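## Task

Find every cardboard box in the storeroom whose lot number, printed on the shelf edge directly beneath it, starts with 4, and place each one on the desk. Each box must rest there by itself when the scene ends, not held by the robot. The robot must not tip over or be left leaning.

## Robot and tools

ROBOT. A Hello Robot Stretch 4 with one arm. It has an omni-wheel base, a lift that slides up a mast, and a telescoping arm that reaches straight forward. At the end of the arm is a wrist with yaw, pitch and roll, then a two-finger gripper. It stands about 1.6 m tall, and the edge of the base lies within 0.23 m of the base origin. There are four cameras. head_camera sits atop the mast, facing forward and down; turn the base to aim it. head_left_camera and head_right_camera are fisheyes beside it, tilted further down, showing the base and arm. wrist_camera looks along the fingers, with the fingertips near the bottom of its image.

FRAMES. Base frame: origin on the floor below the base centre, x ahead, y to the left, z up. hand_pose is given in this frame and marks a point between the open fingertips; its printed value can be slightly wrong. The odometry frame is where the base frame was when the scene began. base_odometry counts wheel rotation only, so slip shows up as motion. Heading runs -3.142 to 3.142, positive to the left.

execute_actions. Argument "actions" is a list holding one action, or empty to just read state and images. Argument "cameras" picks which images come back: a list of head_camera, head_left_camera, head_right_camera, wrist_camera, or "all"; omitted or null means all, [] means none. An action contains "base", "joints" or both, with optional "pace" and "contact_limits"; alternatively it contains only "end_of_arm".
- base: exactly one key, each a relative offset from where the base last reported itself, not a pose. translate_m: metres along x, forward positive, -2 to 2. strafe_m: metres sideways, left positive, -2 to 2. rotate_rad: radians in place, counter-clockwise positive, -3.2 to 3.2.
- joints: absolute targets, one number per named joint. lift_m 0 to 1.2 (m); arm_m 0 to 0.55 (m of extension); wrist_yaw_rad -1.134 to 4.276 (0 ahead, positive left, 3.14 stowed; past 3.4 the arm may block it); wrist_pitch_rad -1.117 to 4.259 (0 level, 1.57 pointing down); wrist_roll_rad -1.117 to 4.259 (0 puts fingers at equal height; positive turns clockwise viewed from behind); gripper_m -0.038 to 0.141 (m between empty fingertips; negative means the tips squeeze each other). Targets past a range are clipped and reported; unknown keys or other bad values reject the whole call.
- pace: "slow", "default", "fast" or "max". Base tops out at 0.1/0.3/0.4/0.6 m/s and 1/2/3/4 rad/s; a raised lift (above 0.2) caps these further.
- contact_limits: only {"arm_m": x}, x from 0 (gentlest) to 0.75 (firmest), default 0.5; the arm halts when it pushes harder.
- end_of_arm: "enable_torque" revives wrist or gripper motors that shut off.
Motions in one action begin together. Anything you omit may keep driving toward an earlier target. One action lasts at most 15 s. At the start, lift_m 0.4 with wrist_yaw_rad 0 unfolds the wrist.

wait: seconds from 0 to 10; nothing new is commanded; returns state and images.
zoom_image: camera name and region [x0, y0, x1, y1] in pixels of that camera's latest full image, top-left origin, at most 504 by 504.
read_manual: section "licences" only; moves nothing.
finished_scene: scene number (1 or 2); ends that scene irreversibly and reports success. Objects must already sit on the desk unaided.

RESULTS. base_status and joint_status: "done"; "off_target" (stopped short, may still push); "contact_stop_at_<key>" (hit something; that part goes slack); "limit_stop_at_<name>", e.g. own_body (joint about to strike the robot, often with wrist pitched up and rolled) or tilt (leaning over 6 degrees; lift, arm and wheels go slack); "time_out"; "torque_fault" (wrist or gripper motor went limp, send enable_torque). on_its_own lists what happened without being commanded; its "held at" value is a target, not a position. lidar_m: 12 distances in metres, 30-degree sectors, first straight ahead then counter-clockwise (4th left, 7th behind, 10th right); "-" is nothing seen or closer than 0.25 m; it misses glass, thin legs and much behind. wrist_depth_mm: 7x7 grid of median depths, 100 to 2000 mm, from top left. turned_by_wheels versus turned_by_imu: a gap over about 0.1 rad means a collision or slip. base_tilt in degrees, forward and right positive. motor_effort: percent of maximum, bracket is the peak; wheel positive means turning right. A firm grip shows as a clear gripper_m effort change; the gripper reading itself does not prove a hold. If a later call is stopped, remaining calls in that reply are skipped.

GRIPPING. Command gripper_m below the object's width; deeper squeezes pull it toward the wrist. If fingertips jam on a surface, raise the lift.

AVOID. Dropping, slamming or shoving objects hard. Driving or turning with over 1 kg held and arm_m above 0.2, especially fast. Strong pushes or pulls with the gripper high. Pressing the gripper into things with base or arm moves (torque faults). Lifting over about 2 kg with a level gripper. Occasionally loose objects get nudged by something else, so check before finishing.

Each tool is called after "Request:" as name([rows], argument=value, ...), one row to a line, values as JSON.

## Session

Request:
execute_actions(actions=[])

Scene clock: 0.00 s.
base_odometry: x=+0.000 y=+0.000 heading=+0.000 (m, m, rad; odometry frame)
turned_by_wheels: +0.000 (rad since the last result)
turned_by_imu: +0.000 (rad since the last result)
base_tilt: forward=+0.5 right=+0.1 (deg)
lidar_m: 2.01 1.03 0.72 0.66 0.69 0.90 2.23 1.22 0.84 0.77 0.82 2.09
base_status: not commanded
joint_positions: lift_m=+0.221 arm_m=+0.001 wrist_yaw_rad=+3.172 wrist_pitch_rad=+0.013 wrist_roll_rad=-0.004 gripper_m=+0.057
joint_status: not commanded
motor_effort: lift_m=+19 arm_m=-1 wrist_yaw_rad=-1 wrist_pitch_rad=-7 wrist_roll_rad=-1 gripper_m=-6 wheel_0=+0 wheel_1=+0 wheel_2=+1 (%)
hand_pose: x=-0.1195 y=+0.0786 z=+0.3957 quat_wxyz=(-0.015, -0.007, -0.002, +1.000) (m; base frame)
wrist_depth_mm: - 137 - - - 1098 798 / - 136 - - - 1118 788 / - 121 161 - - 1098 788 / - 133 206 - - 1060 798 / 132 - - - - 1078 778 / 1537 1661 1499 1921 1708 1042 759 / 1098 1008 1025 1160 189 1042 759
pictures: head_camera, head_left_camera, head_right_camera, wrist_camera
Images, in order (width x height): head_camera 420x560, head_left_camera 420x672, head_right_camera 420x672, wrist_camera 616x392.

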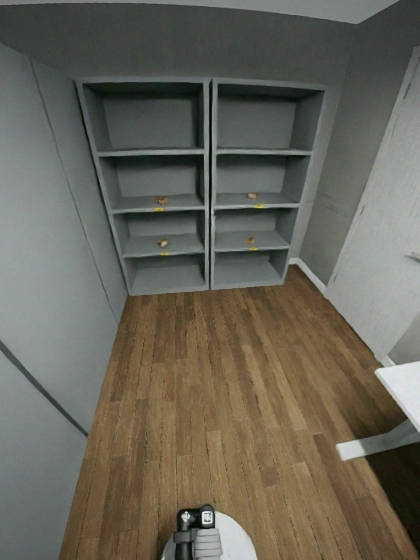

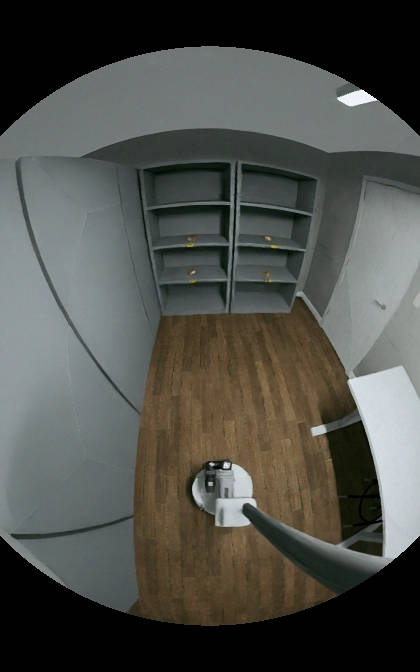

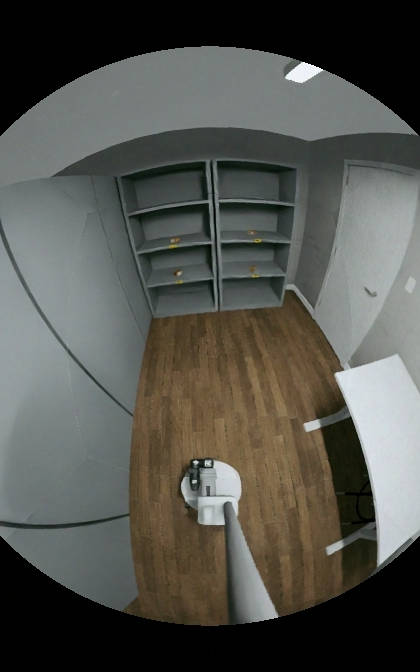

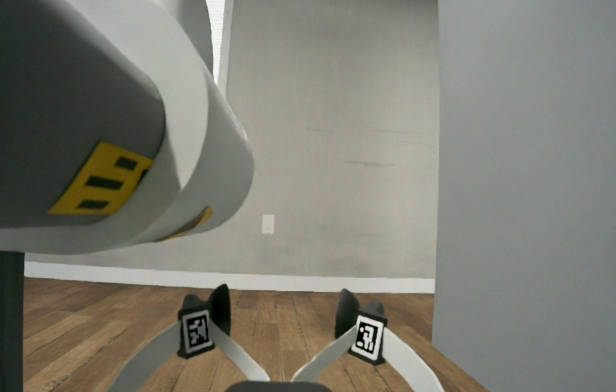

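Request:
execute_actions([
  {"base":{"translate_m":1.0},"joints":{"lift_m":0.45,"wrist_yaw_rad":0,"gripper_m":0.12},"pace":"fast"},
], cameras=["head_camera","wrist_camera"])

Request:
zoom_image(camera="wrist_camera", region=[0,0,308,392])

Request:
zoom_image(camera="wrist_camera", region=[308,0,616,392])

Scene clock: 7.80 s.
base_odometry: x=+1.000 y=+0.000 heading=+0.000 (m, m, rad; odometry frame)
turned_by_wheels: +0.000 (rad since the last result)
turned_by_imu: -0.002 (rad since the last result)
base_tilt: forward=+0.5 right=+0.1 (deg)
lidar_m: 1.00 1.03 0.80 0.74 0.75 1.00 3.25 1.13 0.89 1.44 1.52 1.08
base_status: done
joint_positions: lift_m=+0.450 arm_m=+0.001 wrist_yaw_rad=+0.000 wrist_pitch_rad=+0.013 wrist_roll_rad=-0.004 gripper_m=+0.120
joint_status: all done
motor_effort: lift_m=+21(24) arm_m=-1(1) wrist_yaw_rad=-2(12) wrist_pitch_rad=-8(7) wrist_roll_rad=-2(2) gripper_m=+0(3) wheel_0=-1(9) wheel_1=+0(9) wheel_2=+2(11) (%)
hand_pose: x=+0.4600 y=-0.0873 z=+0.6242 quat_wxyz=(+1.000, -0.002, +0.007, +0.000) (m; base frame)
wrist_depth_mm: 1182 1182 1229 866 1308 1366 1182 / 831 842 904 842 960 1308 1182 / 1160 1182 1281 1008 1308 1255 1118 / 1118 1229 1229 960 1308 1366 1160 / 1060 1182 1205 878 1308 1336 1160 / 1138 216 1182 809 831 1336 1078 / 1160 1160 1182 798 732 1336 1160
pictures: head_camera, wrist_camera
Images, in order (width x height): head_camera 420x560, wrist_camera 616x392.

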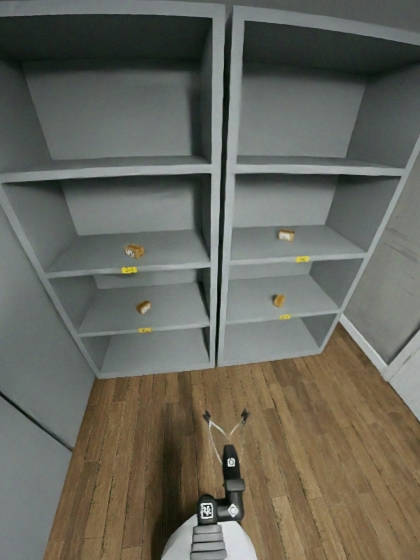

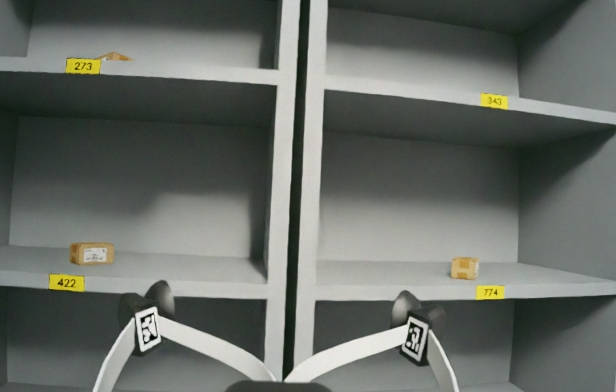

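Region (0, 0, 308, 392) of wrist_camera's 616x392 image, scaled by 1.286; it fills the left 396 columns of this view, and the rest is white.

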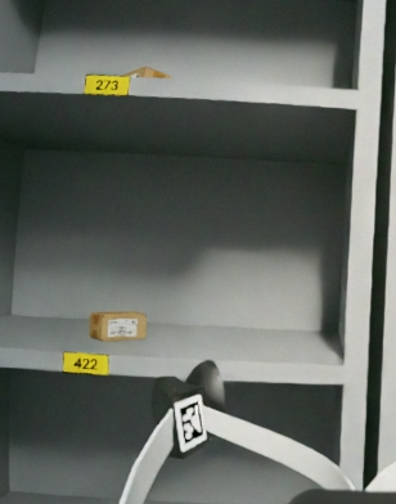

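Region (308, 0, 616, 392) of wrist_camera's 616x392 image, scaled by 1.286; it fills the left 396 columns of this view, and the rest is white.

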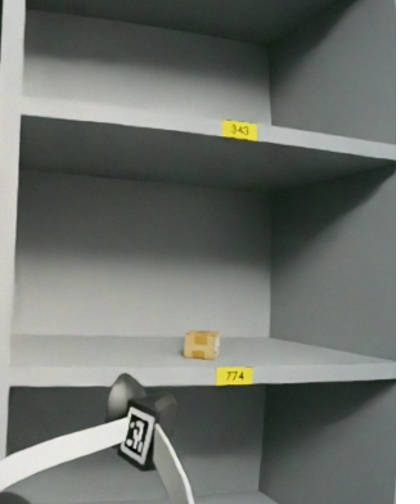

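Request:
execute_actions([
  {"base":{"rotate_rad":0.44},"joints":{"lift_m":0.37,"gripper_m":0.14,"arm_m":0.4}},
], cameras=["wrist_camera"])

Scene clock: 14.23 s.
base_odometry: x=+1.000 y=+0.000 heading=+0.440 (m, m, rad; odometry frame)
turned_by_wheels: +0.440 (rad since the last result)
turned_by_imu: +0.450 (rad since the last result)
base_tilt: forward=+0.6 right=+0.2 (deg)
lidar_m: 1.02 0.82 0.74 0.75 0.93 1.92 1.25 0.89 1.36 1.49 1.09 1.00
base_status: done
joint_positions: lift_m=+0.370 arm_m=+0.399 wrist_yaw_rad=+0.000 wrist_pitch_rad=+0.013 wrist_roll_rad=-0.004 gripper_m=+0.140
joint_status: all done
motor_effort: lift_m=+16(19) arm_m=+4(3) wrist_yaw_rad=-1(2) wrist_pitch_rad=-6(6) wrist_roll_rad=-1(2) gripper_m=+0(2) wheel_0=-1(5) wheel_1=+0(4) wheel_2=+1(10) (%)
hand_pose: x=+0.8586 y=-0.0874 z=+0.5447 quat_wxyz=(+1.000, -0.002, +0.007, +0.000) (m; base frame)
wrist_depth_mm: 597 683 750 741 723 691 683 / 574 715 946 904 866 809 768 / 585 741 976 917 854 778 750 / 591 732 946 931 854 788 759 / 569 554 615 574 741 778 707 / 585 206 931 866 404 373 359 / 591 668 904 866 809 768 723
pictures: wrist_camera
Images, in order (width x height): wrist_camera 616x392.

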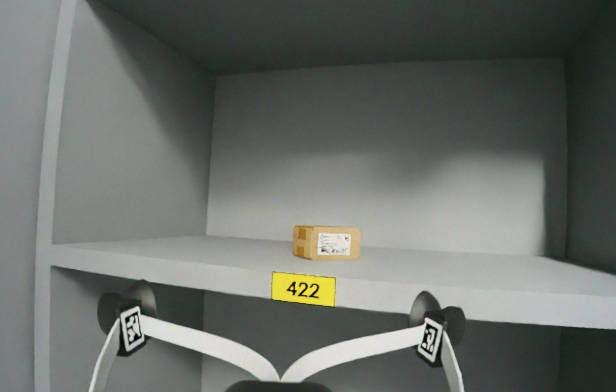

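Request:
execute_actions([
  {"base":{"strafe_m":-0.05},"joints":{"lift_m":0.46,"wrist_pitch_rad":0.3}},
], cameras=[])

Request:
execute_actions([
  {"base":{"translate_m":0.25}},
], cameras=["wrist_camera"])

Scene clock: 19.37 s.
base_odometry: x=+1.021 y=-0.045 heading=+0.440 (m, m, rad; odometry frame)
turned_by_wheels: +0.000 (rad since the last result)
turned_by_imu: +0.000 (rad since the last result)
base_tilt: forward=+0.5 right=+0.2 (deg)
lidar_m: 1.00 0.87 0.75 0.79 0.98 2.05 1.13 0.88 1.35 1.45 1.10 0.99
base_status: done
joint_positions: lift_m=+0.460 arm_m=+0.399 wrist_yaw_rad=+0.000 wrist_pitch_rad=+0.302 wrist_roll_rad=-0.004 gripper_m=+0.140
joint_status: all done
motor_effort: lift_m=+21(23) arm_m=+4(4) wrist_yaw_rad=-1(1) wrist_pitch_rad=-7(7) wrist_roll_rad=-2(1) gripper_m=-2(4) wheel_0=-1(8) wheel_1=+1(9) wheel_2=+0(1) (%)
hand_pose: x=+0.8456 y=-0.0874 z=+0.5522 quat_wxyz=(+0.989, -0.002, +0.150, +0.000) (m; base frame)
wrist_depth_mm: 580 732 878 809 759 723 683 / 597 750 917 842 788 741 683 / 603 778 946 866 820 750 715 / 580 521 539 564 603 634 609 / 634 820 1025 436 407 387 392 / 668 207 1042 946 878 820 574 / 683 759 831 842 854 831 591
pictures: none
No camera images: the call's "cameras" was empty. Leave "cameras" out to get every camera's image.

Scene clock: 21.67 s.
base_odometry: x=+1.248 y=+0.061 heading=+0.440 (m, m, rad; odometry frame)
turned_by_wheels: +0.000 (rad since the last result)
turned_by_imu: +0.000 (rad since the last result)
base_tilt: forward=+0.7 right=+0.2 (deg)
lidar_m: 0.77 0.77 0.70 0.71 0.90 1.81 1.33 1.10 1.50 1.32 0.84 0.73
base_status: done
joint_positions: lift_m=+0.460 arm_m=+0.399 wrist_yaw_rad=+0.000 wrist_pitch_rad=+0.301 wrist_roll_rad=-0.004 gripper_m=+0.140
joint_status: not commanded
motor_effort: lift_m=+21(21) arm_m=+4(4) wrist_yaw_rad=-1(0) wrist_pitch_rad=-3(6) wrist_roll_rad=-1(1) gripper_m=-1(2) wheel_0=+1(4) wheel_1=+1(7) wheel_2=+2(7) (%)
hand_pose: x=+0.8457 y=-0.0875 z=+0.5525 quat_wxyz=(+0.989, -0.002, +0.150, +0.000) (m; base frame)
wrist_depth_mm: 500 621 640 597 554 512 488 / 504 640 654 615 564 530 500 / 512 661 676 634 585 544 512 / 488 517 544 373 585 554 530 / 320 340 349 330 375 389 399 / 251 207 257 267 257 277 276 / 535 215 201 206 200 211 -
pictures: wrist_camera
Images, in order (width x height): wrist_camera 616x392.

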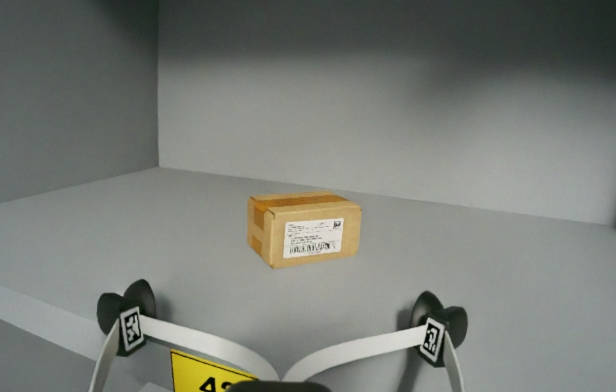

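Fingers seem to lightly touch the shelf.

Request:
execute_actions([
  {"base":{"strafe_m":-0.01},"joints":{"lift_m":0.472,"arm_m":0.535},"pace":"slow"},
], cameras=["wrist_camera"])

Request:
execute_actions([
  {"joints":{"gripper_m":0.03}},
], cameras=[])

Request:
execute_actions([
  {"joints":{"lift_m":0.52}},
], cameras=[])

Request:
execute_actions([
  {"joints":{"arm_m":0.0}},
], cameras=["wrist_camera"])

Scene clock: 30.80 s.
base_odometry: x=+1.252 y=+0.052 heading=+0.440 (m, m, rad; odometry frame)
turned_by_wheels: +0.000 (rad since the last result)
turned_by_imu: +0.000 (rad since the last result)
base_tilt: forward=+0.7 right=+0.2 (deg)
lidar_m: 0.75 0.79 0.70 0.71 0.90 1.83 1.30 1.07 1.51 1.31 0.82 0.75
base_status: done
joint_positions: lift_m=+0.472 arm_m=+0.534 wrist_yaw_rad=+0.000 wrist_pitch_rad=+0.302 wrist_roll_rad=-0.004 gripper_m=+0.140
joint_status: all done
motor_effort: lift_m=+21(22) arm_m=+4(4) wrist_yaw_rad=-1(0) wrist_pitch_rad=-7(7) wrist_roll_rad=-1(2) gripper_m=+1(0) wheel_0=+1(5) wheel_1=-1(5) wheel_2=+0(1) (%)
hand_pose: x=+0.9805 y=-0.0875 z=+0.5642 quat_wxyz=(+0.989, -0.002, +0.150, +0.000) (m; base frame)
wrist_depth_mm: 455 535 500 473 439 407 384 / 462 559 521 480 445 415 392 / 477 569 539 500 466 430 404 / 466 549 535 504 477 445 418 / 347 359 377 387 402 413 421 / 256 208 210 204 225 296 296 / 212 202 192 198 216 226 -
pictures: wrist_camera
Images, in order (width x height): wrist_camera 616x392.

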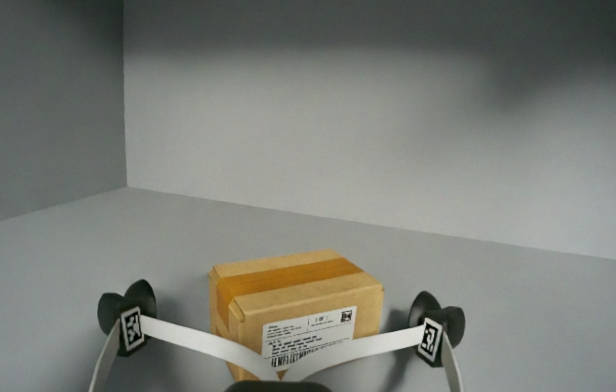

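Scene clock: 32.90 s.
base_odometry: x=+1.252 y=+0.052 heading=+0.440 (m, m, rad; odometry frame)
turned_by_wheels: +0.000 (rad since the last result)
turned_by_imu: +0.000 (rad since the last result)
base_tilt: forward=+0.7 right=+0.3 (deg)
lidar_m: 0.74 0.78 0.70 0.71 0.88 1.81 1.33 1.07 1.52 1.31 0.83 0.73
base_status: not commanded
joint_positions: lift_m=+0.472 arm_m=+0.534 wrist_yaw_rad=+0.000 wrist_pitch_rad=+0.303 wrist_roll_rad=-0.004 gripper_m=+0.031
joint_status: all done
motor_effort: lift_m=+21(21) arm_m=+4(4) wrist_yaw_rad=+0(0) wrist_pitch_rad=-9(8) wrist_roll_rad=-1(2) gripper_m=-31(26) wheel_0=+1(1) wheel_1=-1(1) wheel_2=+0(0) (%)
hand_pose: x=+0.9804 y=-0.0875 z=+0.5639 quat_wxyz=(+0.989, -0.002, +0.151, +0.000) (m; base frame)
wrist_depth_mm: 452 539 504 466 439 402 384 / 462 554 521 480 449 418 397 / 477 574 535 496 462 433 404 / 466 544 544 504 480 439 418 / 343 357 373 389 407 413 418 / 255 260 188 193 208 293 294 / 210 172 180 196 187 216 -
pictures: none
No camera images: the call's "cameras" was empty. Leave "cameras" out to get every camera's image.

Scene clock: 34.00 s.
base_odometry: x=+1.252 y=+0.052 heading=+0.440 (m, m, rad; odometry frame)
turned_by_wheels: +0.000 (rad since the last result)
turned_by_imu: +0.000 (rad since the last result)
base_tilt: forward=+0.6 right=+0.1 (deg)
lidar_m: 0.75 0.78 0.68 0.70 0.89 1.82 1.32 1.09 1.51 1.31 0.84 0.74
base_status: not commanded
joint_positions: lift_m=+0.520 arm_m=+0.534 wrist_yaw_rad=+0.000 wrist_pitch_rad=+0.303 wrist_roll_rad=-0.004 gripper_m=+0.031
joint_status: all done
motor_effort: lift_m=+21(24) arm_m=+4(4) wrist_yaw_rad=+0(0) wrist_pitch_rad=-12(10) wrist_roll_rad=-1(2) gripper_m=-26(28) wheel_0=+1(1) wheel_1=-1(1) wheel_2=+0(0) (%)
hand_pose: x=+0.9804 y=-0.0875 z=+0.6118 quat_wxyz=(+0.989, -0.002, +0.151, +0.000) (m; base frame)
wrist_depth_mm: 459 530 500 466 433 404 384 / 462 549 525 484 449 421 394 / 477 574 544 500 462 427 402 / 484 597 559 517 480 445 415 / 452 473 492 512 484 449 433 / 334 342 188 193 208 384 389 / 277 173 181 196 188 285 312
pictures: none
No camera images: the call's "cameras" was empty. Leave "cameras" out to get every camera's image.

Scene clock: 36.63 s.
base_odometry: x=+1.252 y=+0.052 heading=+0.440 (m, m, rad; odometry frame)
turned_by_wheels: +0.000 (rad since the last result)
turned_by_imu: +0.000 (rad since the last result)
base_tilt: forward=+0.7 right=+0.2 (deg)
lidar_m: 0.76 0.78 0.69 0.71 0.90 1.85 1.32 1.07 1.50 1.31 0.84 0.75
base_status: not commanded
joint_positions: lift_m=+0.520 arm_m=+0.001 wrist_yaw_rad=+0.000 wrist_pitch_rad=+0.304 wrist_roll_rad=-0.004 gripper_m=+0.031
joint_status: all done
motor_effort: lift_m=+21(22) arm_m=-4(6) wrist_yaw_rad=+0(0) wrist_pitch_rad=-11(11) wrist_roll_rad=-2(2) gripper_m=-25(28) wheel_0=+1(1) wheel_1=-1(1) wheel_2=+0(0) (%)
hand_pose: x=+0.4474 y=-0.0875 z=+0.6117 quat_wxyz=(+0.989, -0.002, +0.151, +0.000) (m; base frame)
wrist_depth_mm: 661 798 1008 976 878 831 627 / 683 842 1025 960 917 854 569 / 707 866 1078 1042 931 866 544 / 715 759 788 831 866 820 521 / 768 904 621 574 580 554 480 / 778 831 188 193 207 866 480 / 759 173 180 195 187 549 504
pictures: wrist_camera
Images, in order (width x height): wrist_camera 616x392.

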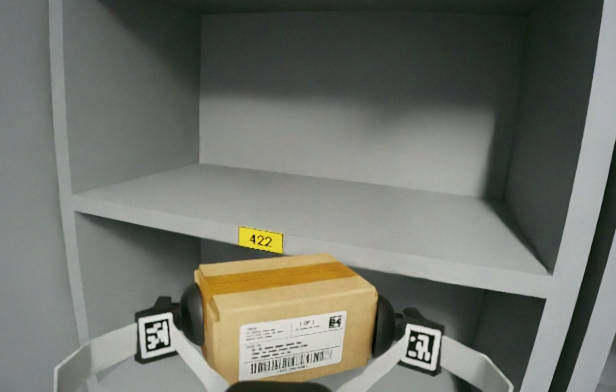

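Request:
execute_actions([
  {"base":{"rotate_rad":-1.95},"joints":{"lift_m":0.85}},
], cameras=[])

Request:
execute_actions([
  {"base":{"strafe_m":-0.95}},
], cameras=[])

Request:
execute_actions([
  {"joints":{"arm_m":0.5}},
], cameras=["head_right_camera","wrist_camera"])

Scene clock: 42.33 s.
base_odometry: x=+1.252 y=+0.052 heading=-1.509 (m, m, rad; odometry frame)
turned_by_wheels: -1.950 (rad since the last result)
turned_by_imu: -1.992 (rad since the last result)
base_tilt: forward=+0.7 right=+0.4 (deg)
lidar_m: 1.48 1.14 0.80 0.76 0.78 0.75 0.72 0.72 0.99 2.58 1.12 1.09
base_status: done
joint_positions: lift_m=+0.850 arm_m=+0.001 wrist_yaw_rad=+0.000 wrist_pitch_rad=+0.303 wrist_roll_rad=-0.004 gripper_m=+0.031
joint_status: all done
motor_effort: lift_m=+22(24) arm_m=-4(4) wrist_yaw_rad=+0(2) wrist_pitch_rad=-11(11) wrist_roll_rad=-2(2) gripper_m=-26(27) wheel_0=+1(6) wheel_1=+3(8) wheel_2=+2(9) (%)
hand_pose: x=+0.4474 y=-0.0875 z=+0.9418 quat_wxyz=(+0.989, -0.002, +0.151, +0.000) (m; base frame)
wrist_depth_mm: 1138 1138 1229 1205 1255 1229 1255 / 1182 1205 1229 1229 1255 1308 1308 / 1281 1281 1308 1255 1366 1308 1366 / 1255 1281 1308 1308 1366 1430 1430 / 1308 1336 1366 1366 1397 1464 1042 / 1397 1336 187 193 207 1537 1060 / 1430 173 179 196 186 1118 1308
pictures: none
No camera images: the call's "cameras" was empty. Leave "cameras" out to get every camera's image.

Scene clock: 46.83 s.
base_odometry: x=+0.304 y=-0.006 heading=-1.509 (m, m, rad; odometry frame)
turned_by_wheels: +0.000 (rad since the last result)
turned_by_imu: +0.001 (rad since the last result)
base_tilt: forward=+0.7 right=+0.2 (deg)
lidar_m: 0.75 1.62 1.79 1.72 1.00 0.70 0.69 0.69 0.94 2.51 1.15 0.84
base_status: done
joint_positions: lift_m=+0.850 arm_m=+0.001 wrist_yaw_rad=+0.000 wrist_pitch_rad=+0.303 wrist_roll_rad=-0.004 gripper_m=+0.031
joint_status: not commanded
motor_effort: lift_m=+22(22) arm_m=-4(4) wrist_yaw_rad=-1(1) wrist_pitch_rad=-10(10) wrist_roll_rad=-2(1) gripper_m=-27(27) wheel_0=+0(8) wheel_1=-1(10) wheel_2=+0(2) (%)
hand_pose: x=+0.4474 y=-0.0874 z=+0.9418 quat_wxyz=(+0.989, -0.002, +0.151, +0.000) (m; base frame)
wrist_depth_mm: 1182 1182 1205 1229 1255 1255 1308 / 1205 1255 1229 1281 1281 1336 1336 / 1229 1281 1281 1308 1336 1366 1397 / 1308 1366 1336 1336 1397 1430 1430 / 1336 1366 842 878 917 946 960 / 1430 615 188 193 207 723 715 / 1430 172 180 196 187 976 1618
pictures: none
No camera images: the call's "cameras" was empty. Leave "cameras" out to get every camera's image.

Scene clock: 49.37 s.
base_odometry: x=+0.304 y=-0.006 heading=-1.509 (m, m, rad; odometry frame)
turned_by_wheels: +0.000 (rad since the last result)
turned_by_imu: +0.000 (rad since the last result)
base_tilt: forward=+0.6 right=+0.2 (deg)
lidar_m: 0.75 1.62 1.76 1.73 1.03 0.70 0.67 0.69 0.96 2.50 1.14 0.82
base_status: not commanded
joint_positions: lift_m=+0.850 arm_m=+0.499 wrist_yaw_rad=+0.000 wrist_pitch_rad=+0.303 wrist_roll_rad=-0.004 gripper_m=+0.031
joint_status: all done
motor_effort: lift_m=+21(22) arm_m=+4(5) wrist_yaw_rad=-1(1) wrist_pitch_rad=-11(10) wrist_roll_rad=-1(2) gripper_m=-21(27) wheel_0=+0(1) wheel_1=+0(1) wheel_2=+0(0) (%)
hand_pose: x=+0.9455 y=-0.0874 z=+0.9418 quat_wxyz=(+0.989, -0.002, +0.151, +0.000) (m; base frame)
wrist_depth_mm: 750 759 778 788 788 798 820 / 768 778 809 809 831 831 842 / 798 820 820 842 866 878 891 / 831 854 854 878 891 904 917 / 854 854 842 891 904 946 931 / 891 585 186 192 208 668 676 / 500 172 180 196 189 492 544
pictures: head_right_camera, wrist_camera
Images, in order (width x height): head_right_camera 420x672, wrist_camera 616x392.

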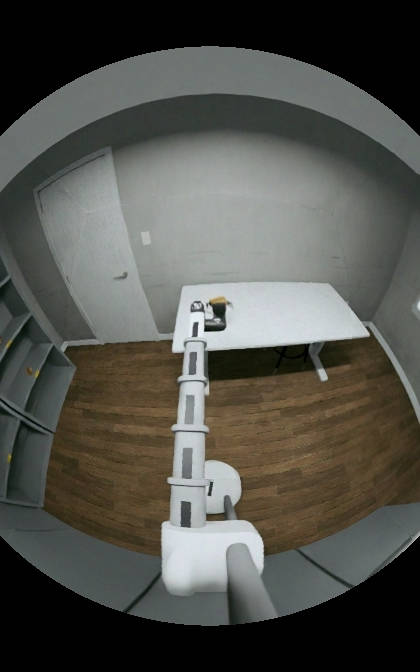

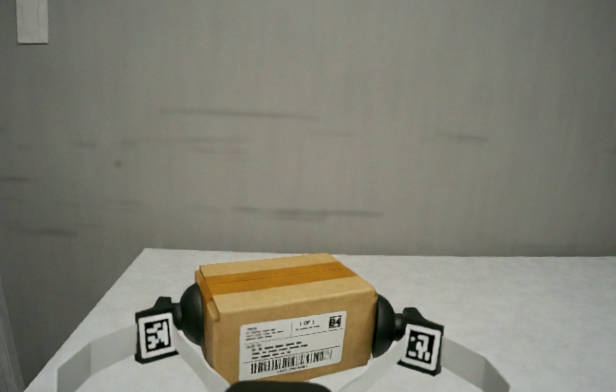

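Request:
execute_actions([
  {"joints":{"lift_m":0.675}},
], cameras=[])

Scene clock: 53.47 s.
base_odometry: x=+0.304 y=-0.006 heading=-1.509 (m, m, rad; odometry frame)
turned_by_wheels: +0.000 (rad since the last result)
turned_by_imu: +0.000 (rad since the last result)
base_tilt: forward=+0.8 right=+0.2 (deg)
lidar_m: 0.77 1.61 1.81 1.73 1.05 0.72 0.69 0.68 0.94 2.52 1.13 0.80
base_status: not commanded
joint_positions: lift_m=+0.675 arm_m=+0.499 wrist_yaw_rad=+0.000 wrist_pitch_rad=+0.303 wrist_roll_rad=-0.004 gripper_m=+0.031
joint_status: all done
motor_effort: lift_m=+16(22) arm_m=+4(4) wrist_yaw_rad=-1(1) wrist_pitch_rad=-11(10) wrist_roll_rad=-1(1) gripper_m=-27(24) wheel_0=+0(1) wheel_1=+0(0) wheel_2=+0(0) (%)
hand_pose: x=+0.9455 y=-0.0874 z=+0.7672 quat_wxyz=(+0.989, -0.002, +0.151, +0.000) (m; base frame)
wrist_depth_mm: 750 759 768 778 798 809 820 / 778 798 798 820 831 842 842 / 798 809 809 831 866 866 878 / 831 615 647 683 723 759 809 / 382 402 418 433 445 455 469 / 283 290 187 193 207 325 327 / 232 172 181 196 188 239 263
pictures: none
No camera images: the call's "cameras" was empty. Leave "cameras" out to get every camera's image.

Request:
execute_actions([
  {"joints":{"lift_m":0.66},"pace":"slow"},
], cameras=[])

Request:
execute_actions([
  {"joints":{"gripper_m":0.14}},
], cameras=[])

Request:
execute_actions([
  {"joints":{"arm_m":0,"lift_m":0.68}},
], cameras=["wrist_camera"])

Request:
execute_actions([
  {"base":{"rotate_rad":-1.5}},
], cameras=[])

Request:
execute_actions([
  {"base":{"translate_m":1.5},"joints":{"lift_m":0.45,"wrist_pitch_rad":0},"pace":"fast"},
], cameras=["head_right_camera"])

Scene clock: 60.80 s.
base_odometry: x=+0.304 y=-0.006 heading=-1.509 (m, m, rad; odometry frame)
turned_by_wheels: +0.000 (rad since the last result)
turned_by_imu: +0.000 (rad since the last result)
base_tilt: forward=+0.6 right=+0.1 (deg)
lidar_m: 0.77 1.60 1.79 1.73 1.02 0.72 0.69 0.69 0.95 2.51 1.13 0.81
base_status: not commanded
joint_positions: lift_m=+0.660 arm_m=+0.499 wrist_yaw_rad=+0.000 wrist_pitch_rad=+0.303 wrist_roll_rad=-0.004 gripper_m=+0.031
joint_status: all done
motor_effort: lift_m=+16(16) arm_m=+4(4) wrist_yaw_rad=-1(1) wrist_pitch_rad=-10(10) wrist_roll_rad=-3(1) gripper_m=-25(29) wheel_0=-1(1) wheel_1=+0(0) wheel_2=+0(0) (%)
hand_pose: x=+0.9455 y=-0.0874 z=+0.7523 quat_wxyz=(+0.989, -0.002, +0.151, +0.000) (m; base frame)
wrist_depth_mm: 750 759 768 798 798 809 831 / 778 788 788 798 831 820 842 / 798 820 831 842 866 866 878 / 831 564 585 627 661 699 741 / 349 366 382 392 410 418 424 / 258 264 187 193 207 298 300 / 212 172 180 195 188 217 -
pictures: none
No camera images: the call's "cameras" was empty. Leave "cameras" out to get every camera's image.

Scene clock: 62.90 s.
base_odometry: x=+0.304 y=-0.006 heading=-1.509 (m, m, rad; odometry frame)
turned_by_wheels: +0.000 (rad since the last result)
turned_by_imu: +0.000 (rad since the last result)
base_tilt: forward=+0.6 right=+0.4 (deg)
lidar_m: 0.79 1.61 1.82 1.73 1.02 0.73 0.69 0.68 0.95 2.50 1.17 0.80
base_status: not commanded
joint_positions: lift_m=+0.660 arm_m=+0.499 wrist_yaw_rad=+0.000 wrist_pitch_rad=+0.303 wrist_roll_rad=-0.004 gripper_m=+0.140
joint_status: all done
motor_effort: lift_m=+16(16) arm_m=+4(4) wrist_yaw_rad=-1(2) wrist_pitch_rad=-10(11) wrist_roll_rad=-2(2) gripper_m=+1(26) wheel_0=+0(0) wheel_1=-1(0) wheel_2=+0(0) (%)
hand_pose: x=+0.9455 y=-0.0874 z=+0.7525 quat_wxyz=(+0.989, -0.002, +0.151, +0.000) (m; base frame)
wrist_depth_mm: 750 759 788 778 788 809 842 / 768 788 788 809 820 831 854 / 809 820 820 842 842 878 878 / 820 564 597 627 661 707 750 / 351 366 379 392 410 424 433 / 257 207 202 211 265 298 298 / 215 205 191 204 217 229 -
pictures: none
No camera images: the call's "cameras" was empty. Leave "cameras" out to get every camera's image.

Scene clock: 65.43 s.
base_odometry: x=+0.304 y=-0.006 heading=-1.509 (m, m, rad; odometry frame)
turned_by_wheels: +0.000 (rad since the last result)
turned_by_imu: +0.000 (rad since the last result)
base_tilt: forward=+0.5 right=+0.2 (deg)
lidar_m: 0.75 1.61 1.81 1.73 1.03 0.71 0.68 0.70 0.96 2.49 1.16 0.82
base_status: not commanded
joint_positions: lift_m=+0.680 arm_m=+0.001 wrist_yaw_rad=+0.000 wrist_pitch_rad=+0.302 wrist_roll_rad=-0.004 gripper_m=+0.140
joint_status: all done
motor_effort: lift_m=+21(20) arm_m=-4(6) wrist_yaw_rad=-1(2) wrist_pitch_rad=-8(8) wrist_roll_rad=-3(2) gripper_m=-3(1) wheel_0=-1(0) wheel_1=+0(0) wheel_2=+0(0) (%)
hand_pose: x=+0.4475 y=-0.0874 z=+0.7721 quat_wxyz=(+0.989, -0.002, +0.151, +0.000) (m; base frame)
wrist_depth_mm: 1160 1205 1229 1229 1281 1308 1336 / 1182 1229 1281 1255 1281 1336 1336 / 1281 1281 1281 1366 1366 1366 1397 / 1281 661 676 668 759 809 866 / 1336 1366 1430 1430 1464 1042 904 / 1366 207 1430 1464 1464 1499 1499 / 1229 1205 1205 1281 1308 1281 1397
pictures: wrist_camera
Images, in order (width x height): wrist_camera 616x392.

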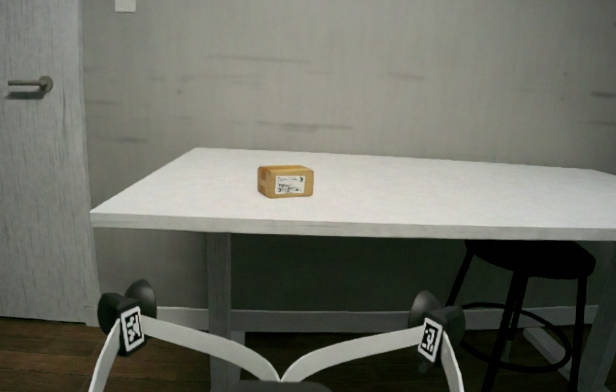

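Scene clock: 67.43 s.
base_odometry: x=+0.304 y=-0.006 heading=-3.009 (m, m, rad; odometry frame)
turned_by_wheels: -1.500 (rad since the last result)
turned_by_imu: -1.532 (rad since the last result)
base_tilt: forward=+0.5 right=+0.2 (deg)
lidar_m: 2.52 1.07 0.81 0.76 1.63 1.79 1.72 0.95 0.69 0.66 0.71 1.00
base_status: done
joint_positions: lift_m=+0.680 arm_m=+0.001 wrist_yaw_rad=+0.000 wrist_pitch_rad=+0.302 wrist_roll_rad=-0.004 gripper_m=+0.140
joint_status: not commanded
motor_effort: lift_m=+21(21) arm_m=-4(4) wrist_yaw_rad=-1(1) wrist_pitch_rad=-8(7) wrist_roll_rad=+0(0) gripper_m=+1(5) wheel_0=+1(7) wheel_1=+1(7) wheel_2=+0(7) (%)
hand_pose: x=+0.4475 y=-0.0874 z=+0.7721 quat_wxyz=(+0.989, -0.002, +0.151, +0.000) (m; base frame)
wrist_depth_mm: - - - - - - 866 / - - - - - - 904 / - - - - - 1229 904 / - - - - - 1205 891 / - - - - - 1205 854 / 1537 207 1618 1708 1618 1078 866 / 1255 1182 1182 1229 1281 1042 831
pictures: none
No camera images: the call's "cameras" was empty. Leave "cameras" out to get every camera's image.

Scene clock: 72.53 s.
base_odometry: x=-1.183 y=-0.204 heading=-3.009 (m, m, rad; odometry frame)
turned_by_wheels: +0.000 (rad since the last result)
turned_by_imu: -0.003 (rad since the last result)
base_tilt: forward=+0.5 right=+0.1 (deg)
lidar_m: 0.99 1.05 1.53 0.75 0.76 1.11 2.68 1.02 0.75 0.71 1.40 1.06
base_status: done
joint_positions: lift_m=+0.450 arm_m=+0.001 wrist_yaw_rad=+0.000 wrist_pitch_rad=+0.002 wrist_roll_rad=-0.004 gripper_m=+0.140
joint_status: all done
motor_effort: lift_m=+16(19) arm_m=-4(4) wrist_yaw_rad=-1(1) wrist_pitch_rad=-8(13) wrist_roll_rad=-2(0) gripper_m=+0(0) wheel_0=-1(6) wheel_1=+0(7) wheel_2=+2(13) (%)
hand_pose: x=+0.4605 y=-0.0874 z=+0.6277 quat_wxyz=(+1.000, -0.002, +0.001, +0.000) (m; base frame)
wrist_depth_mm: 798 798 809 820 842 854 854 / 798 798 820 820 820 820 854 / 788 798 798 809 831 831 842 / 788 798 798 820 809 831 820 / 778 788 798 798 809 831 820 / 778 206 788 788 798 820 798 / 768 778 788 778 788 809 798
pictures: head_right_camera
Images, in order (width x height): head_right_camera 420x672.

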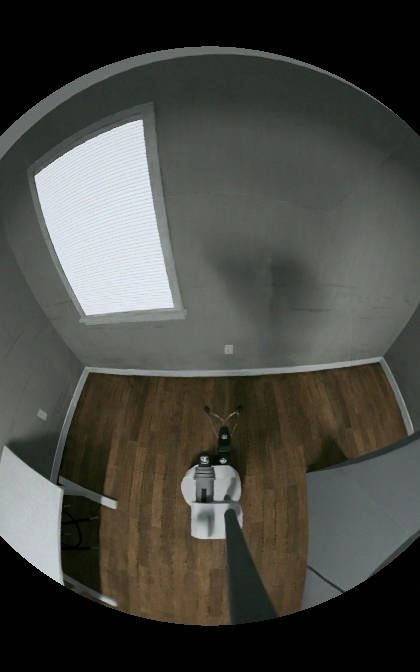

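Request:
execute_actions([
  {"base":{"rotate_rad":-1.54}},
], cameras=[])

Request:
execute_actions([
  {"base":{"strafe_m":0.45}},
], cameras=[])

Request:
execute_actions([
  {"base":{"translate_m":1.2},"pace":"fast"},
], cameras=["head_right_camera"])

Scene clock: 78.43 s.
base_odometry: x=-1.183 y=-0.204 heading=+1.734 (m, m, rad; odometry frame)
turned_by_wheels: -1.540 (rad since the last result)
turned_by_imu: -1.573 (rad since the last result)
base_tilt: forward=+0.7 right=+0.3 (deg)
lidar_m: 0.72 1.40 1.05 0.99 1.07 1.55 0.74 0.77 1.12 2.50 1.01 0.73
base_status: done
joint_positions: lift_m=+0.450 arm_m=+0.001 wrist_yaw_rad=+0.000 wrist_pitch_rad=+0.002 wrist_roll_rad=-0.004 gripper_m=+0.140
joint_status: not commanded
motor_effort: lift_m=+16(16) arm_m=-4(4) wrist_yaw_rad=+0(1) wrist_pitch_rad=-7(7) wrist_roll_rad=-1(2) gripper_m=+3(1) wheel_0=+0(5) wheel_1=+2(11) wheel_2=-1(7) (%)
hand_pose: x=+0.4605 y=-0.0874 z=+0.6277 quat_wxyz=(+1.000, -0.002, +0.001, +0.000) (m; base frame)
wrist_depth_mm: 1576 - - 525 525 535 530 / 1537 - - 521 521 525 525 / 1618 1983 - 517 517 521 521 / 1661 1921 1983 517 517 517 517 / 1661 1863 1921 508 512 512 525 / 1661 207 504 508 504 512 512 / 1576 1499 496 496 496 500 504
pictures: none
No camera images: the call's "cameras" was empty. Leave "cameras" out to get every camera's image.

Scene clock: 81.27 s.
base_odometry: x=-1.627 y=-0.278 heading=+1.734 (m, m, rad; odometry frame)
turned_by_wheels: +0.000 (rad since the last result)
turned_by_imu: -0.001 (rad since the last result)
base_tilt: forward=+0.6 right=+0.3 (deg)
lidar_m: 1.98 0.78 0.58 0.55 0.55 0.83 1.52 0.96 1.08 2.55 1.00 0.87
base_status: done
joint_positions: lift_m=+0.450 arm_m=+0.001 wrist_yaw_rad=+0.000 wrist_pitch_rad=+0.002 wrist_roll_rad=-0.004 gripper_m=+0.140
joint_status: not commanded
motor_effort: lift_m=+17(17) arm_m=-4(4) wrist_yaw_rad=-1(1) wrist_pitch_rad=-8(7) wrist_roll_rad=-2(2) gripper_m=+0(2) wheel_0=+0(8) wheel_1=+0(10) wheel_2=-1(5) (%)
hand_pose: x=+0.4605 y=-0.0874 z=+0.6277 quat_wxyz=(+1.000, -0.002, +0.001, +0.000) (m; base frame)
wrist_depth_mm: 931 1397 - - - 723 559 / 960 1464 - - - 732 549 / 960 1430 - - - 732 544 / 960 1499 1921 - - 723 539 / 991 1499 1863 1983 - 699 535 / 991 208 1921 1921 1983 640 530 / 991 1281 1537 1661 1661 621 521
pictures: none
No camera images: the call's "cameras" was empty. Leave "cameras" out to get every camera's image.

Scene clock: 85.63 s.
base_odometry: x=-1.823 y=+0.906 heading=+1.734 (m, m, rad; odometry frame)
turned_by_wheels: +0.000 (rad since the last result)
turned_by_imu: -0.003 (rad since the last result)
base_tilt: forward=+0.6 right=+0.2 (deg)
lidar_m: 1.00 0.73 0.53 0.51 0.54 0.79 2.48 2.05 0.47 0.45 1.39 1.02
base_status: done
joint_positions: lift_m=+0.450 arm_m=+0.001 wrist_yaw_rad=+0.000 wrist_pitch_rad=+0.002 wrist_roll_rad=-0.004 gripper_m=+0.140
joint_status: not commanded
motor_effort: lift_m=+17(17) arm_m=-4(4) wrist_yaw_rad=-1(1) wrist_pitch_rad=-8(8) wrist_roll_rad=-1(2) gripper_m=+1(3) wheel_0=-2(7) wheel_1=+0(9) wheel_2=+0(10) (%)
hand_pose: x=+0.4605 y=-0.0874 z=+0.6277 quat_wxyz=(+1.000, -0.002, +0.001, +0.000) (m; base frame)
wrist_depth_mm: 788 798 820 798 809 820 820 / 778 798 798 798 809 798 809 / 788 778 798 788 809 788 809 / 778 778 788 778 798 788 809 / 759 778 788 788 778 798 788 / 768 208 778 788 778 778 778 / 768 750 768 768 768 798 788
pictures: head_right_camera
Images, in order (width x height): head_right_camera 420x672.

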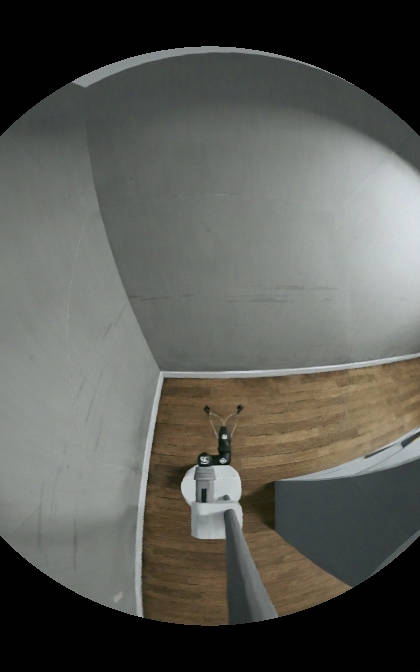

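Request:
execute_actions([
  {"base":{"translate_m":0.42}},
], cameras=[])

Request:
execute_actions([
  {"base":{"rotate_rad":-3.07}},
], cameras=[])

Request:
execute_actions([
  {"base":{"translate_m":-0.25}},
], cameras=[])

Request:
execute_actions([
  {"base":{"strafe_m":1.0}},
], cameras=["head_left_camera","wrist_camera"])

Scene clock: 93.07 s.
base_odometry: x=-1.891 y=+1.321 heading=+1.734 (m, m, rad; odometry frame)
turned_by_wheels: +0.000 (rad since the last result)
turned_by_imu: -0.001 (rad since the last result)
base_tilt: forward=+0.6 right=+0.1 (deg)
lidar_m: 0.57 0.59 0.51 0.50 0.53 0.77 2.39 0.65 0.62 1.85 0.80 0.59
base_status: done
joint_positions: lift_m=+0.450 arm_m=+0.001 wrist_yaw_rad=+0.000 wrist_pitch_rad=+0.002 wrist_roll_rad=-0.004 gripper_m=+0.140
joint_status: not commanded
motor_effort: lift_m=+17(17) arm_m=-4(4) wrist_yaw_rad=-1(0) wrist_pitch_rad=-8(8) wrist_roll_rad=-2(1) gripper_m=+0(2) wheel_0=-1(5) wheel_1=+2(7) wheel_2=+2(12) (%)
hand_pose: x=+0.4605 y=-0.0874 z=+0.6277 quat_wxyz=(+1.000, -0.002, +0.001, +0.000) (m; base frame)
wrist_depth_mm: 370 375 377 384 382 384 384 / 368 375 375 375 377 382 382 / 364 373 370 375 377 379 379 / 362 368 368 370 373 375 377 / 364 364 364 368 368 370 373 / 355 208 364 366 362 368 370 / 353 355 359 359 364 368 368
pictures: none
No camera images: the call's "cameras" was empty. Leave "cameras" out to get every camera's image.

Scene clock: 95.90 s.
base_odometry: x=-1.891 y=+1.321 heading=-1.336 (m, m, rad; odometry frame)
turned_by_wheels: -3.070 (rad since the last result)
turned_by_imu: -3.136 (rad since the last result)
base_tilt: forward=+0.8 right=+0.2 (deg)
lidar_m: 2.44 0.59 0.61 1.83 0.76 0.60 0.58 0.63 0.51 0.48 0.55 0.81
base_status: done
joint_positions: lift_m=+0.450 arm_m=+0.001 wrist_yaw_rad=+0.000 wrist_pitch_rad=+0.002 wrist_roll_rad=-0.004 gripper_m=+0.140
joint_status: not commanded
motor_effort: lift_m=+17(17) arm_m=-4(4) wrist_yaw_rad=-1(1) wrist_pitch_rad=-7(8) wrist_roll_rad=-2(2) gripper_m=+0(1) wheel_0=-1(7) wheel_1=+2(7) wheel_2=+1(7) (%)
hand_pose: x=+0.4606 y=-0.0874 z=+0.6276 quat_wxyz=(+1.000, -0.002, +0.001, +0.000) (m; base frame)
wrist_depth_mm: - - - - - 1025 699 / - - - - - 1042 699 / - - - - - 1042 699 / - - - - - 1008 699 / - - - - - 991 691 / - 208 - - - 891 668 / 1618 1430 1576 1708 1430 866 661
pictures: none
No camera images: the call's "cameras" was empty. Leave "cameras" out to get every camera's image.

Scene clock: 98.17 s.
base_odometry: x=-1.949 y=+1.564 heading=-1.336 (m, m, rad; odometry frame)
turned_by_wheels: +0.000 (rad since the last result)
turned_by_imu: +0.000 (rad since the last result)
base_tilt: forward=+0.5 right=+0.1 (deg)
lidar_m: 2.68 0.80 1.01 1.05 0.44 0.33 0.32 0.37 0.50 0.47 0.52 0.76
base_status: done
joint_positions: lift_m=+0.450 arm_m=+0.001 wrist_yaw_rad=+0.000 wrist_pitch_rad=+0.002 wrist_roll_rad=-0.004 gripper_m=+0.140
joint_status: not commanded
motor_effort: lift_m=+17(17) arm_m=-4(4) wrist_yaw_rad=-1(1) wrist_pitch_rad=-8(8) wrist_roll_rad=-2(2) gripper_m=-3(3) wheel_0=+0(4) wheel_1=-2(5) wheel_2=-2(10) (%)
hand_pose: x=+0.4606 y=-0.0874 z=+0.6276 quat_wxyz=(+1.000, -0.002, +0.001, +0.000) (m; base frame)
wrist_depth_mm: 768 - - - - 976 676 / 788 - - - - 976 676 / 788 - - - - 1025 668 / 820 - - - - 976 661 / 809 - - - - 946 661 / 798 208 - - 1921 854 647 / 809 1464 1576 1661 1464 831 634
pictures: none
No camera images: the call's "cameras" was empty. Leave "cameras" out to get every camera's image.

Scene clock: 102.83 s.
base_odometry: x=-0.976 y=+1.797 heading=-1.336 (m, m, rad; odometry frame)
turned_by_wheels: +0.000 (rad since the last result)
turned_by_imu: -0.002 (rad since the last result)
base_tilt: forward=+0.5 right=+0.3 (deg)
lidar_m: 0.69 0.75 1.11 0.84 0.35 0.25 0.25 0.29 0.38 1.47 1.60 0.70
base_status: done
joint_positions: lift_m=+0.450 arm_m=+0.001 wrist_yaw_rad=+0.000 wrist_pitch_rad=+0.002 wrist_roll_rad=-0.004 gripper_m=+0.140
joint_status: not commanded
motor_effort: lift_m=+17(17) arm_m=-4(4) wrist_yaw_rad=-1(1) wrist_pitch_rad=-8(9) wrist_roll_rad=-1(1) gripper_m=-3(0) wheel_0=+0(8) wheel_1=+0(11) wheel_2=-1(3) (%)
hand_pose: x=+0.4606 y=-0.0874 z=+0.6276 quat_wxyz=(+1.000, -0.002, +0.001, +0.000) (m; base frame)
wrist_depth_mm: 585 564 569 559 539 517 508 / 621 778 798 768 741 707 580 / 627 904 976 960 960 842 591 / 634 946 946 946 946 842 574 / 640 891 946 946 917 820 569 / 525 208 585 569 585 654 539 / 647 759 488 484 477 480 480
pictures: head_left_camera, wrist_camera
Images, in order (width x height): head_left_camera 420x672, wrist_camera 616x392.

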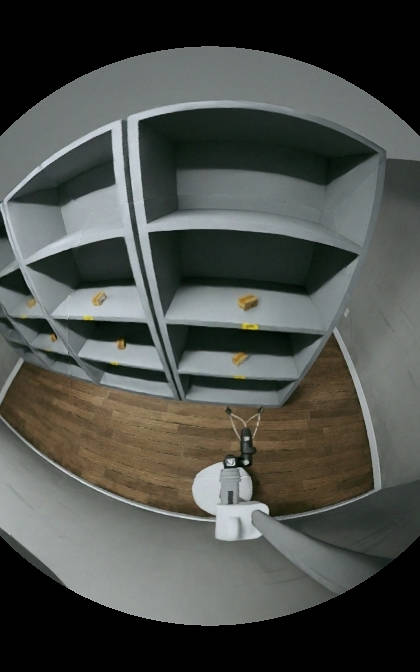

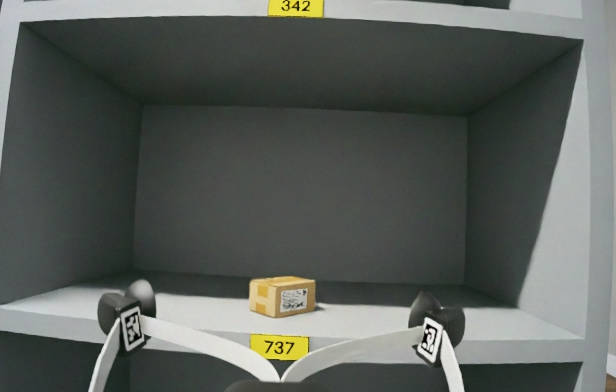

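Request:
execute_actions([
  {"base":{"rotate_rad":-0.09},"joints":{"wrist_yaw_rad":0.7,"lift_m":0.48}},
], cameras=[])

Request:
execute_actions([
  {"base":{"strafe_m":0.4}},
], cameras=["wrist_camera"])

Request:
zoom_image(camera="wrist_camera", region=[0,80,300,320])

Scene clock: 107.63 s.
base_odometry: x=-0.977 y=+1.797 heading=-1.426 (m, m, rad; odometry frame)
turned_by_wheels: -0.090 (rad since the last result)
turned_by_imu: -0.092 (rad since the last result)
base_tilt: forward=+0.6 right=+0.1 (deg)
lidar_m: 0.70 0.73 1.02 1.15 0.37 0.27 0.25 0.26 0.34 1.00 1.55 0.75
base_status: done
joint_positions: lift_m=+0.480 arm_m=+0.001 wrist_yaw_rad=+0.699 wrist_pitch_rad=+0.002 wrist_roll_rad=-0.004 gripper_m=+0.140
joint_status: all done
motor_effort: lift_m=+21(22) arm_m=-4(4) wrist_yaw_rad=+1(8) wrist_pitch_rad=-7(8) wrist_roll_rad=-2(2) gripper_m=+0(4) wheel_0=-1(3) wheel_1=+3(8) wheel_2=-1(3) (%)
hand_pose: x=+0.4491 y=+0.1188 z=+0.6573 quat_wxyz=(+0.939, -0.002, +0.000, +0.343) (m; base frame)
wrist_depth_mm: 1366 1336 1366 647 530 466 462 / 1229 1336 723 654 668 634 615 / 1205 1255 976 715 917 842 768 / 1182 1397 1308 707 917 831 750 / 1182 1281 668 707 931 831 750 / 1205 207 654 676 699 788 723 / 1182 1255 621 559 452 469 433
pictures: none
No camera images: the call's "cameras" was empty. Leave "cameras" out to get every camera's image.

Scene clock: 110.30 s.
base_odometry: x=-0.581 y=+1.855 heading=-1.426 (m, m, rad; odometry frame)
turned_by_wheels: +0.000 (rad since the last result)
turned_by_imu: -0.001 (rad since the last result)
base_tilt: forward=+0.8 right=+0.2 (deg)
lidar_m: 0.70 0.71 0.99 1.13 0.39 0.27 0.25 0.26 0.36 1.01 1.01 0.73
base_status: done
joint_positions: lift_m=+0.480 arm_m=+0.001 wrist_yaw_rad=+0.700 wrist_pitch_rad=+0.002 wrist_roll_rad=-0.004 gripper_m=+0.140
joint_status: not commanded
motor_effort: lift_m=+21(21) arm_m=-4(4) wrist_yaw_rad=+0(1) wrist_pitch_rad=-8(7) wrist_roll_rad=-2(2) gripper_m=+0(0) wheel_0=+2(7) wheel_1=+0(11) wheel_2=+0(1) (%)
hand_pose: x=+0.4490 y=+0.1190 z=+0.6573 quat_wxyz=(+0.939, -0.002, +0.000, +0.343) (m; base frame)
wrist_depth_mm: 1464 991 1182 1098 508 445 410 / 1576 991 778 699 668 439 452 / 1537 976 1118 1098 946 439 559 / 1661 991 1255 1098 960 436 559 / 1430 991 1205 1138 946 430 554 / 1708 208 723 759 699 413 500 / 1537 917 866 549 452 402 433
pictures: wrist_camera
Images, in order (width x height): wrist_camera 616x392.

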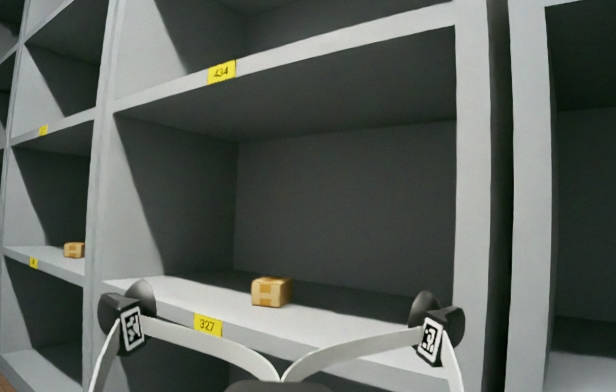

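Region (0, 80, 300, 320) of wrist_camera's 616x392 image, scaled by 1.680; it fills the top 403 rows of this view, and the rest is white.

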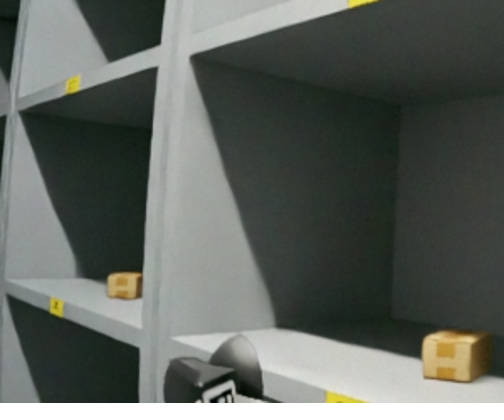

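434 top. Scout the rest.

Request:
execute_actions([
  {"base":{"strafe_m":0.9}},
], cameras=["wrist_camera"])

Request:
execute_actions([
  {"base":{"strafe_m":0.8}},
], cameras=["wrist_camera","head_left_camera"])

Scene clock: 118.00 s.
base_odometry: x=+0.310 y=+1.985 heading=-1.426 (m, m, rad; odometry frame)
turned_by_wheels: +0.000 (rad since the last result)
turned_by_imu: -0.002 (rad since the last result)
base_tilt: forward=+0.7 right=+0.1 (deg)
lidar_m: 0.67 0.71 0.98 1.27 0.40 0.27 0.26 0.29 0.39 1.06 1.01 0.71
base_status: done
joint_positions: lift_m=+0.480 arm_m=+0.001 wrist_yaw_rad=+0.700 wrist_pitch_rad=+0.002 wrist_roll_rad=-0.004 gripper_m=+0.140
joint_status: not commanded
motor_effort: lift_m=+21(21) arm_m=-4(4) wrist_yaw_rad=+0(1) wrist_pitch_rad=-7(8) wrist_roll_rad=+0(2) gripper_m=-1(6) wheel_0=+1(8) wheel_1=-1(10) wheel_2=-1(3) (%)
hand_pose: x=+0.4490 y=+0.1190 z=+0.6573 quat_wxyz=(+0.939, -0.002, +0.000, +0.343) (m; base frame)
wrist_depth_mm: 1499 1042 1281 820 496 433 462 / 1708 946 741 691 661 433 609 / 1336 991 1182 1042 917 427 732 / 1618 1025 1229 1098 931 424 715 / 1397 1042 1182 1078 946 424 715 / 1661 208 732 778 691 392 691 / 1499 960 603 508 430 389 508
pictures: wrist_camera
Images, in order (width x height): wrist_camera 616x392.

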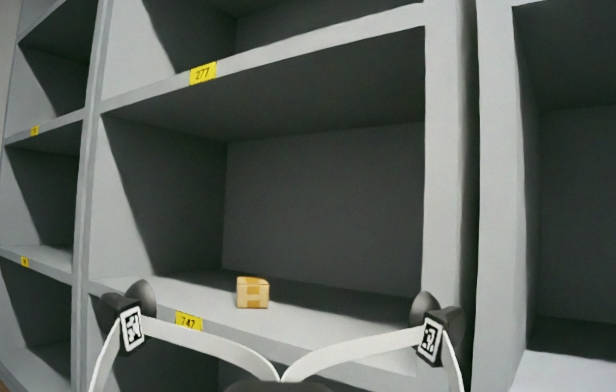

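Scene clock: 122.00 s.
base_odometry: x=+1.102 y=+2.100 heading=-1.426 (m, m, rad; odometry frame)
turned_by_wheels: +0.000 (rad since the last result)
turned_by_imu: -0.002 (rad since the last result)
base_tilt: forward=+0.4 right=+0.3 (deg)
lidar_m: 0.66 0.69 0.97 1.10 0.44 0.31 0.29 0.31 0.42 1.15 0.98 0.70
base_status: done
joint_positions: lift_m=+0.480 arm_m=+0.001 wrist_yaw_rad=+0.700 wrist_pitch_rad=+0.002 wrist_roll_rad=-0.004 gripper_m=+0.140
joint_status: not commanded
motor_effort: lift_m=+21(21) arm_m=-4(4) wrist_yaw_rad=+0(1) wrist_pitch_rad=-7(8) wrist_roll_rad=-3(1) gripper_m=+0(1) wheel_0=+2(9) wheel_1=-1(11) wheel_2=-1(1) (%)
hand_pose: x=+0.4490 y=+0.1190 z=+0.6573 quat_wxyz=(+0.939, -0.002, +0.000, +0.343) (m; base frame)
wrist_depth_mm: 1025 1138 1308 549 473 462 459 / 1025 1042 715 647 496 640 609 / 991 1078 1229 1060 492 778 741 / 991 1138 1281 1060 488 778 723 / 1008 1118 1205 1060 492 768 723 / 976 207 723 603 459 707 699 / 960 1078 580 484 436 469 508
pictures: head_left_camera, wrist_camera
Images, in order (width x height): head_left_camera 420x672, wrist_camera 616x392.

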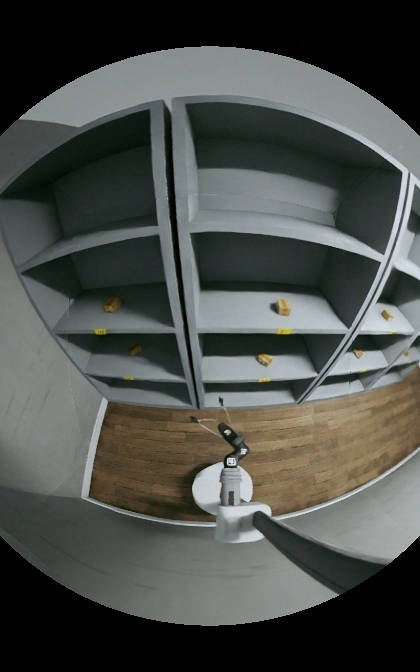

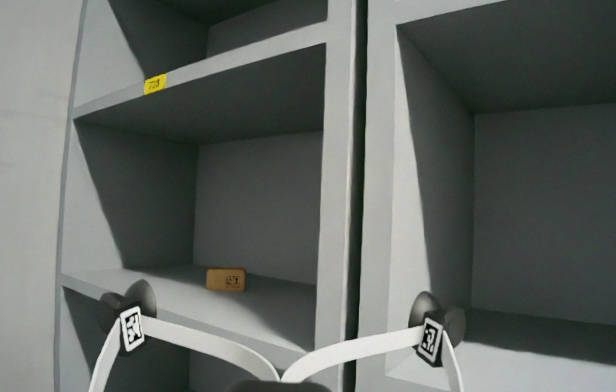

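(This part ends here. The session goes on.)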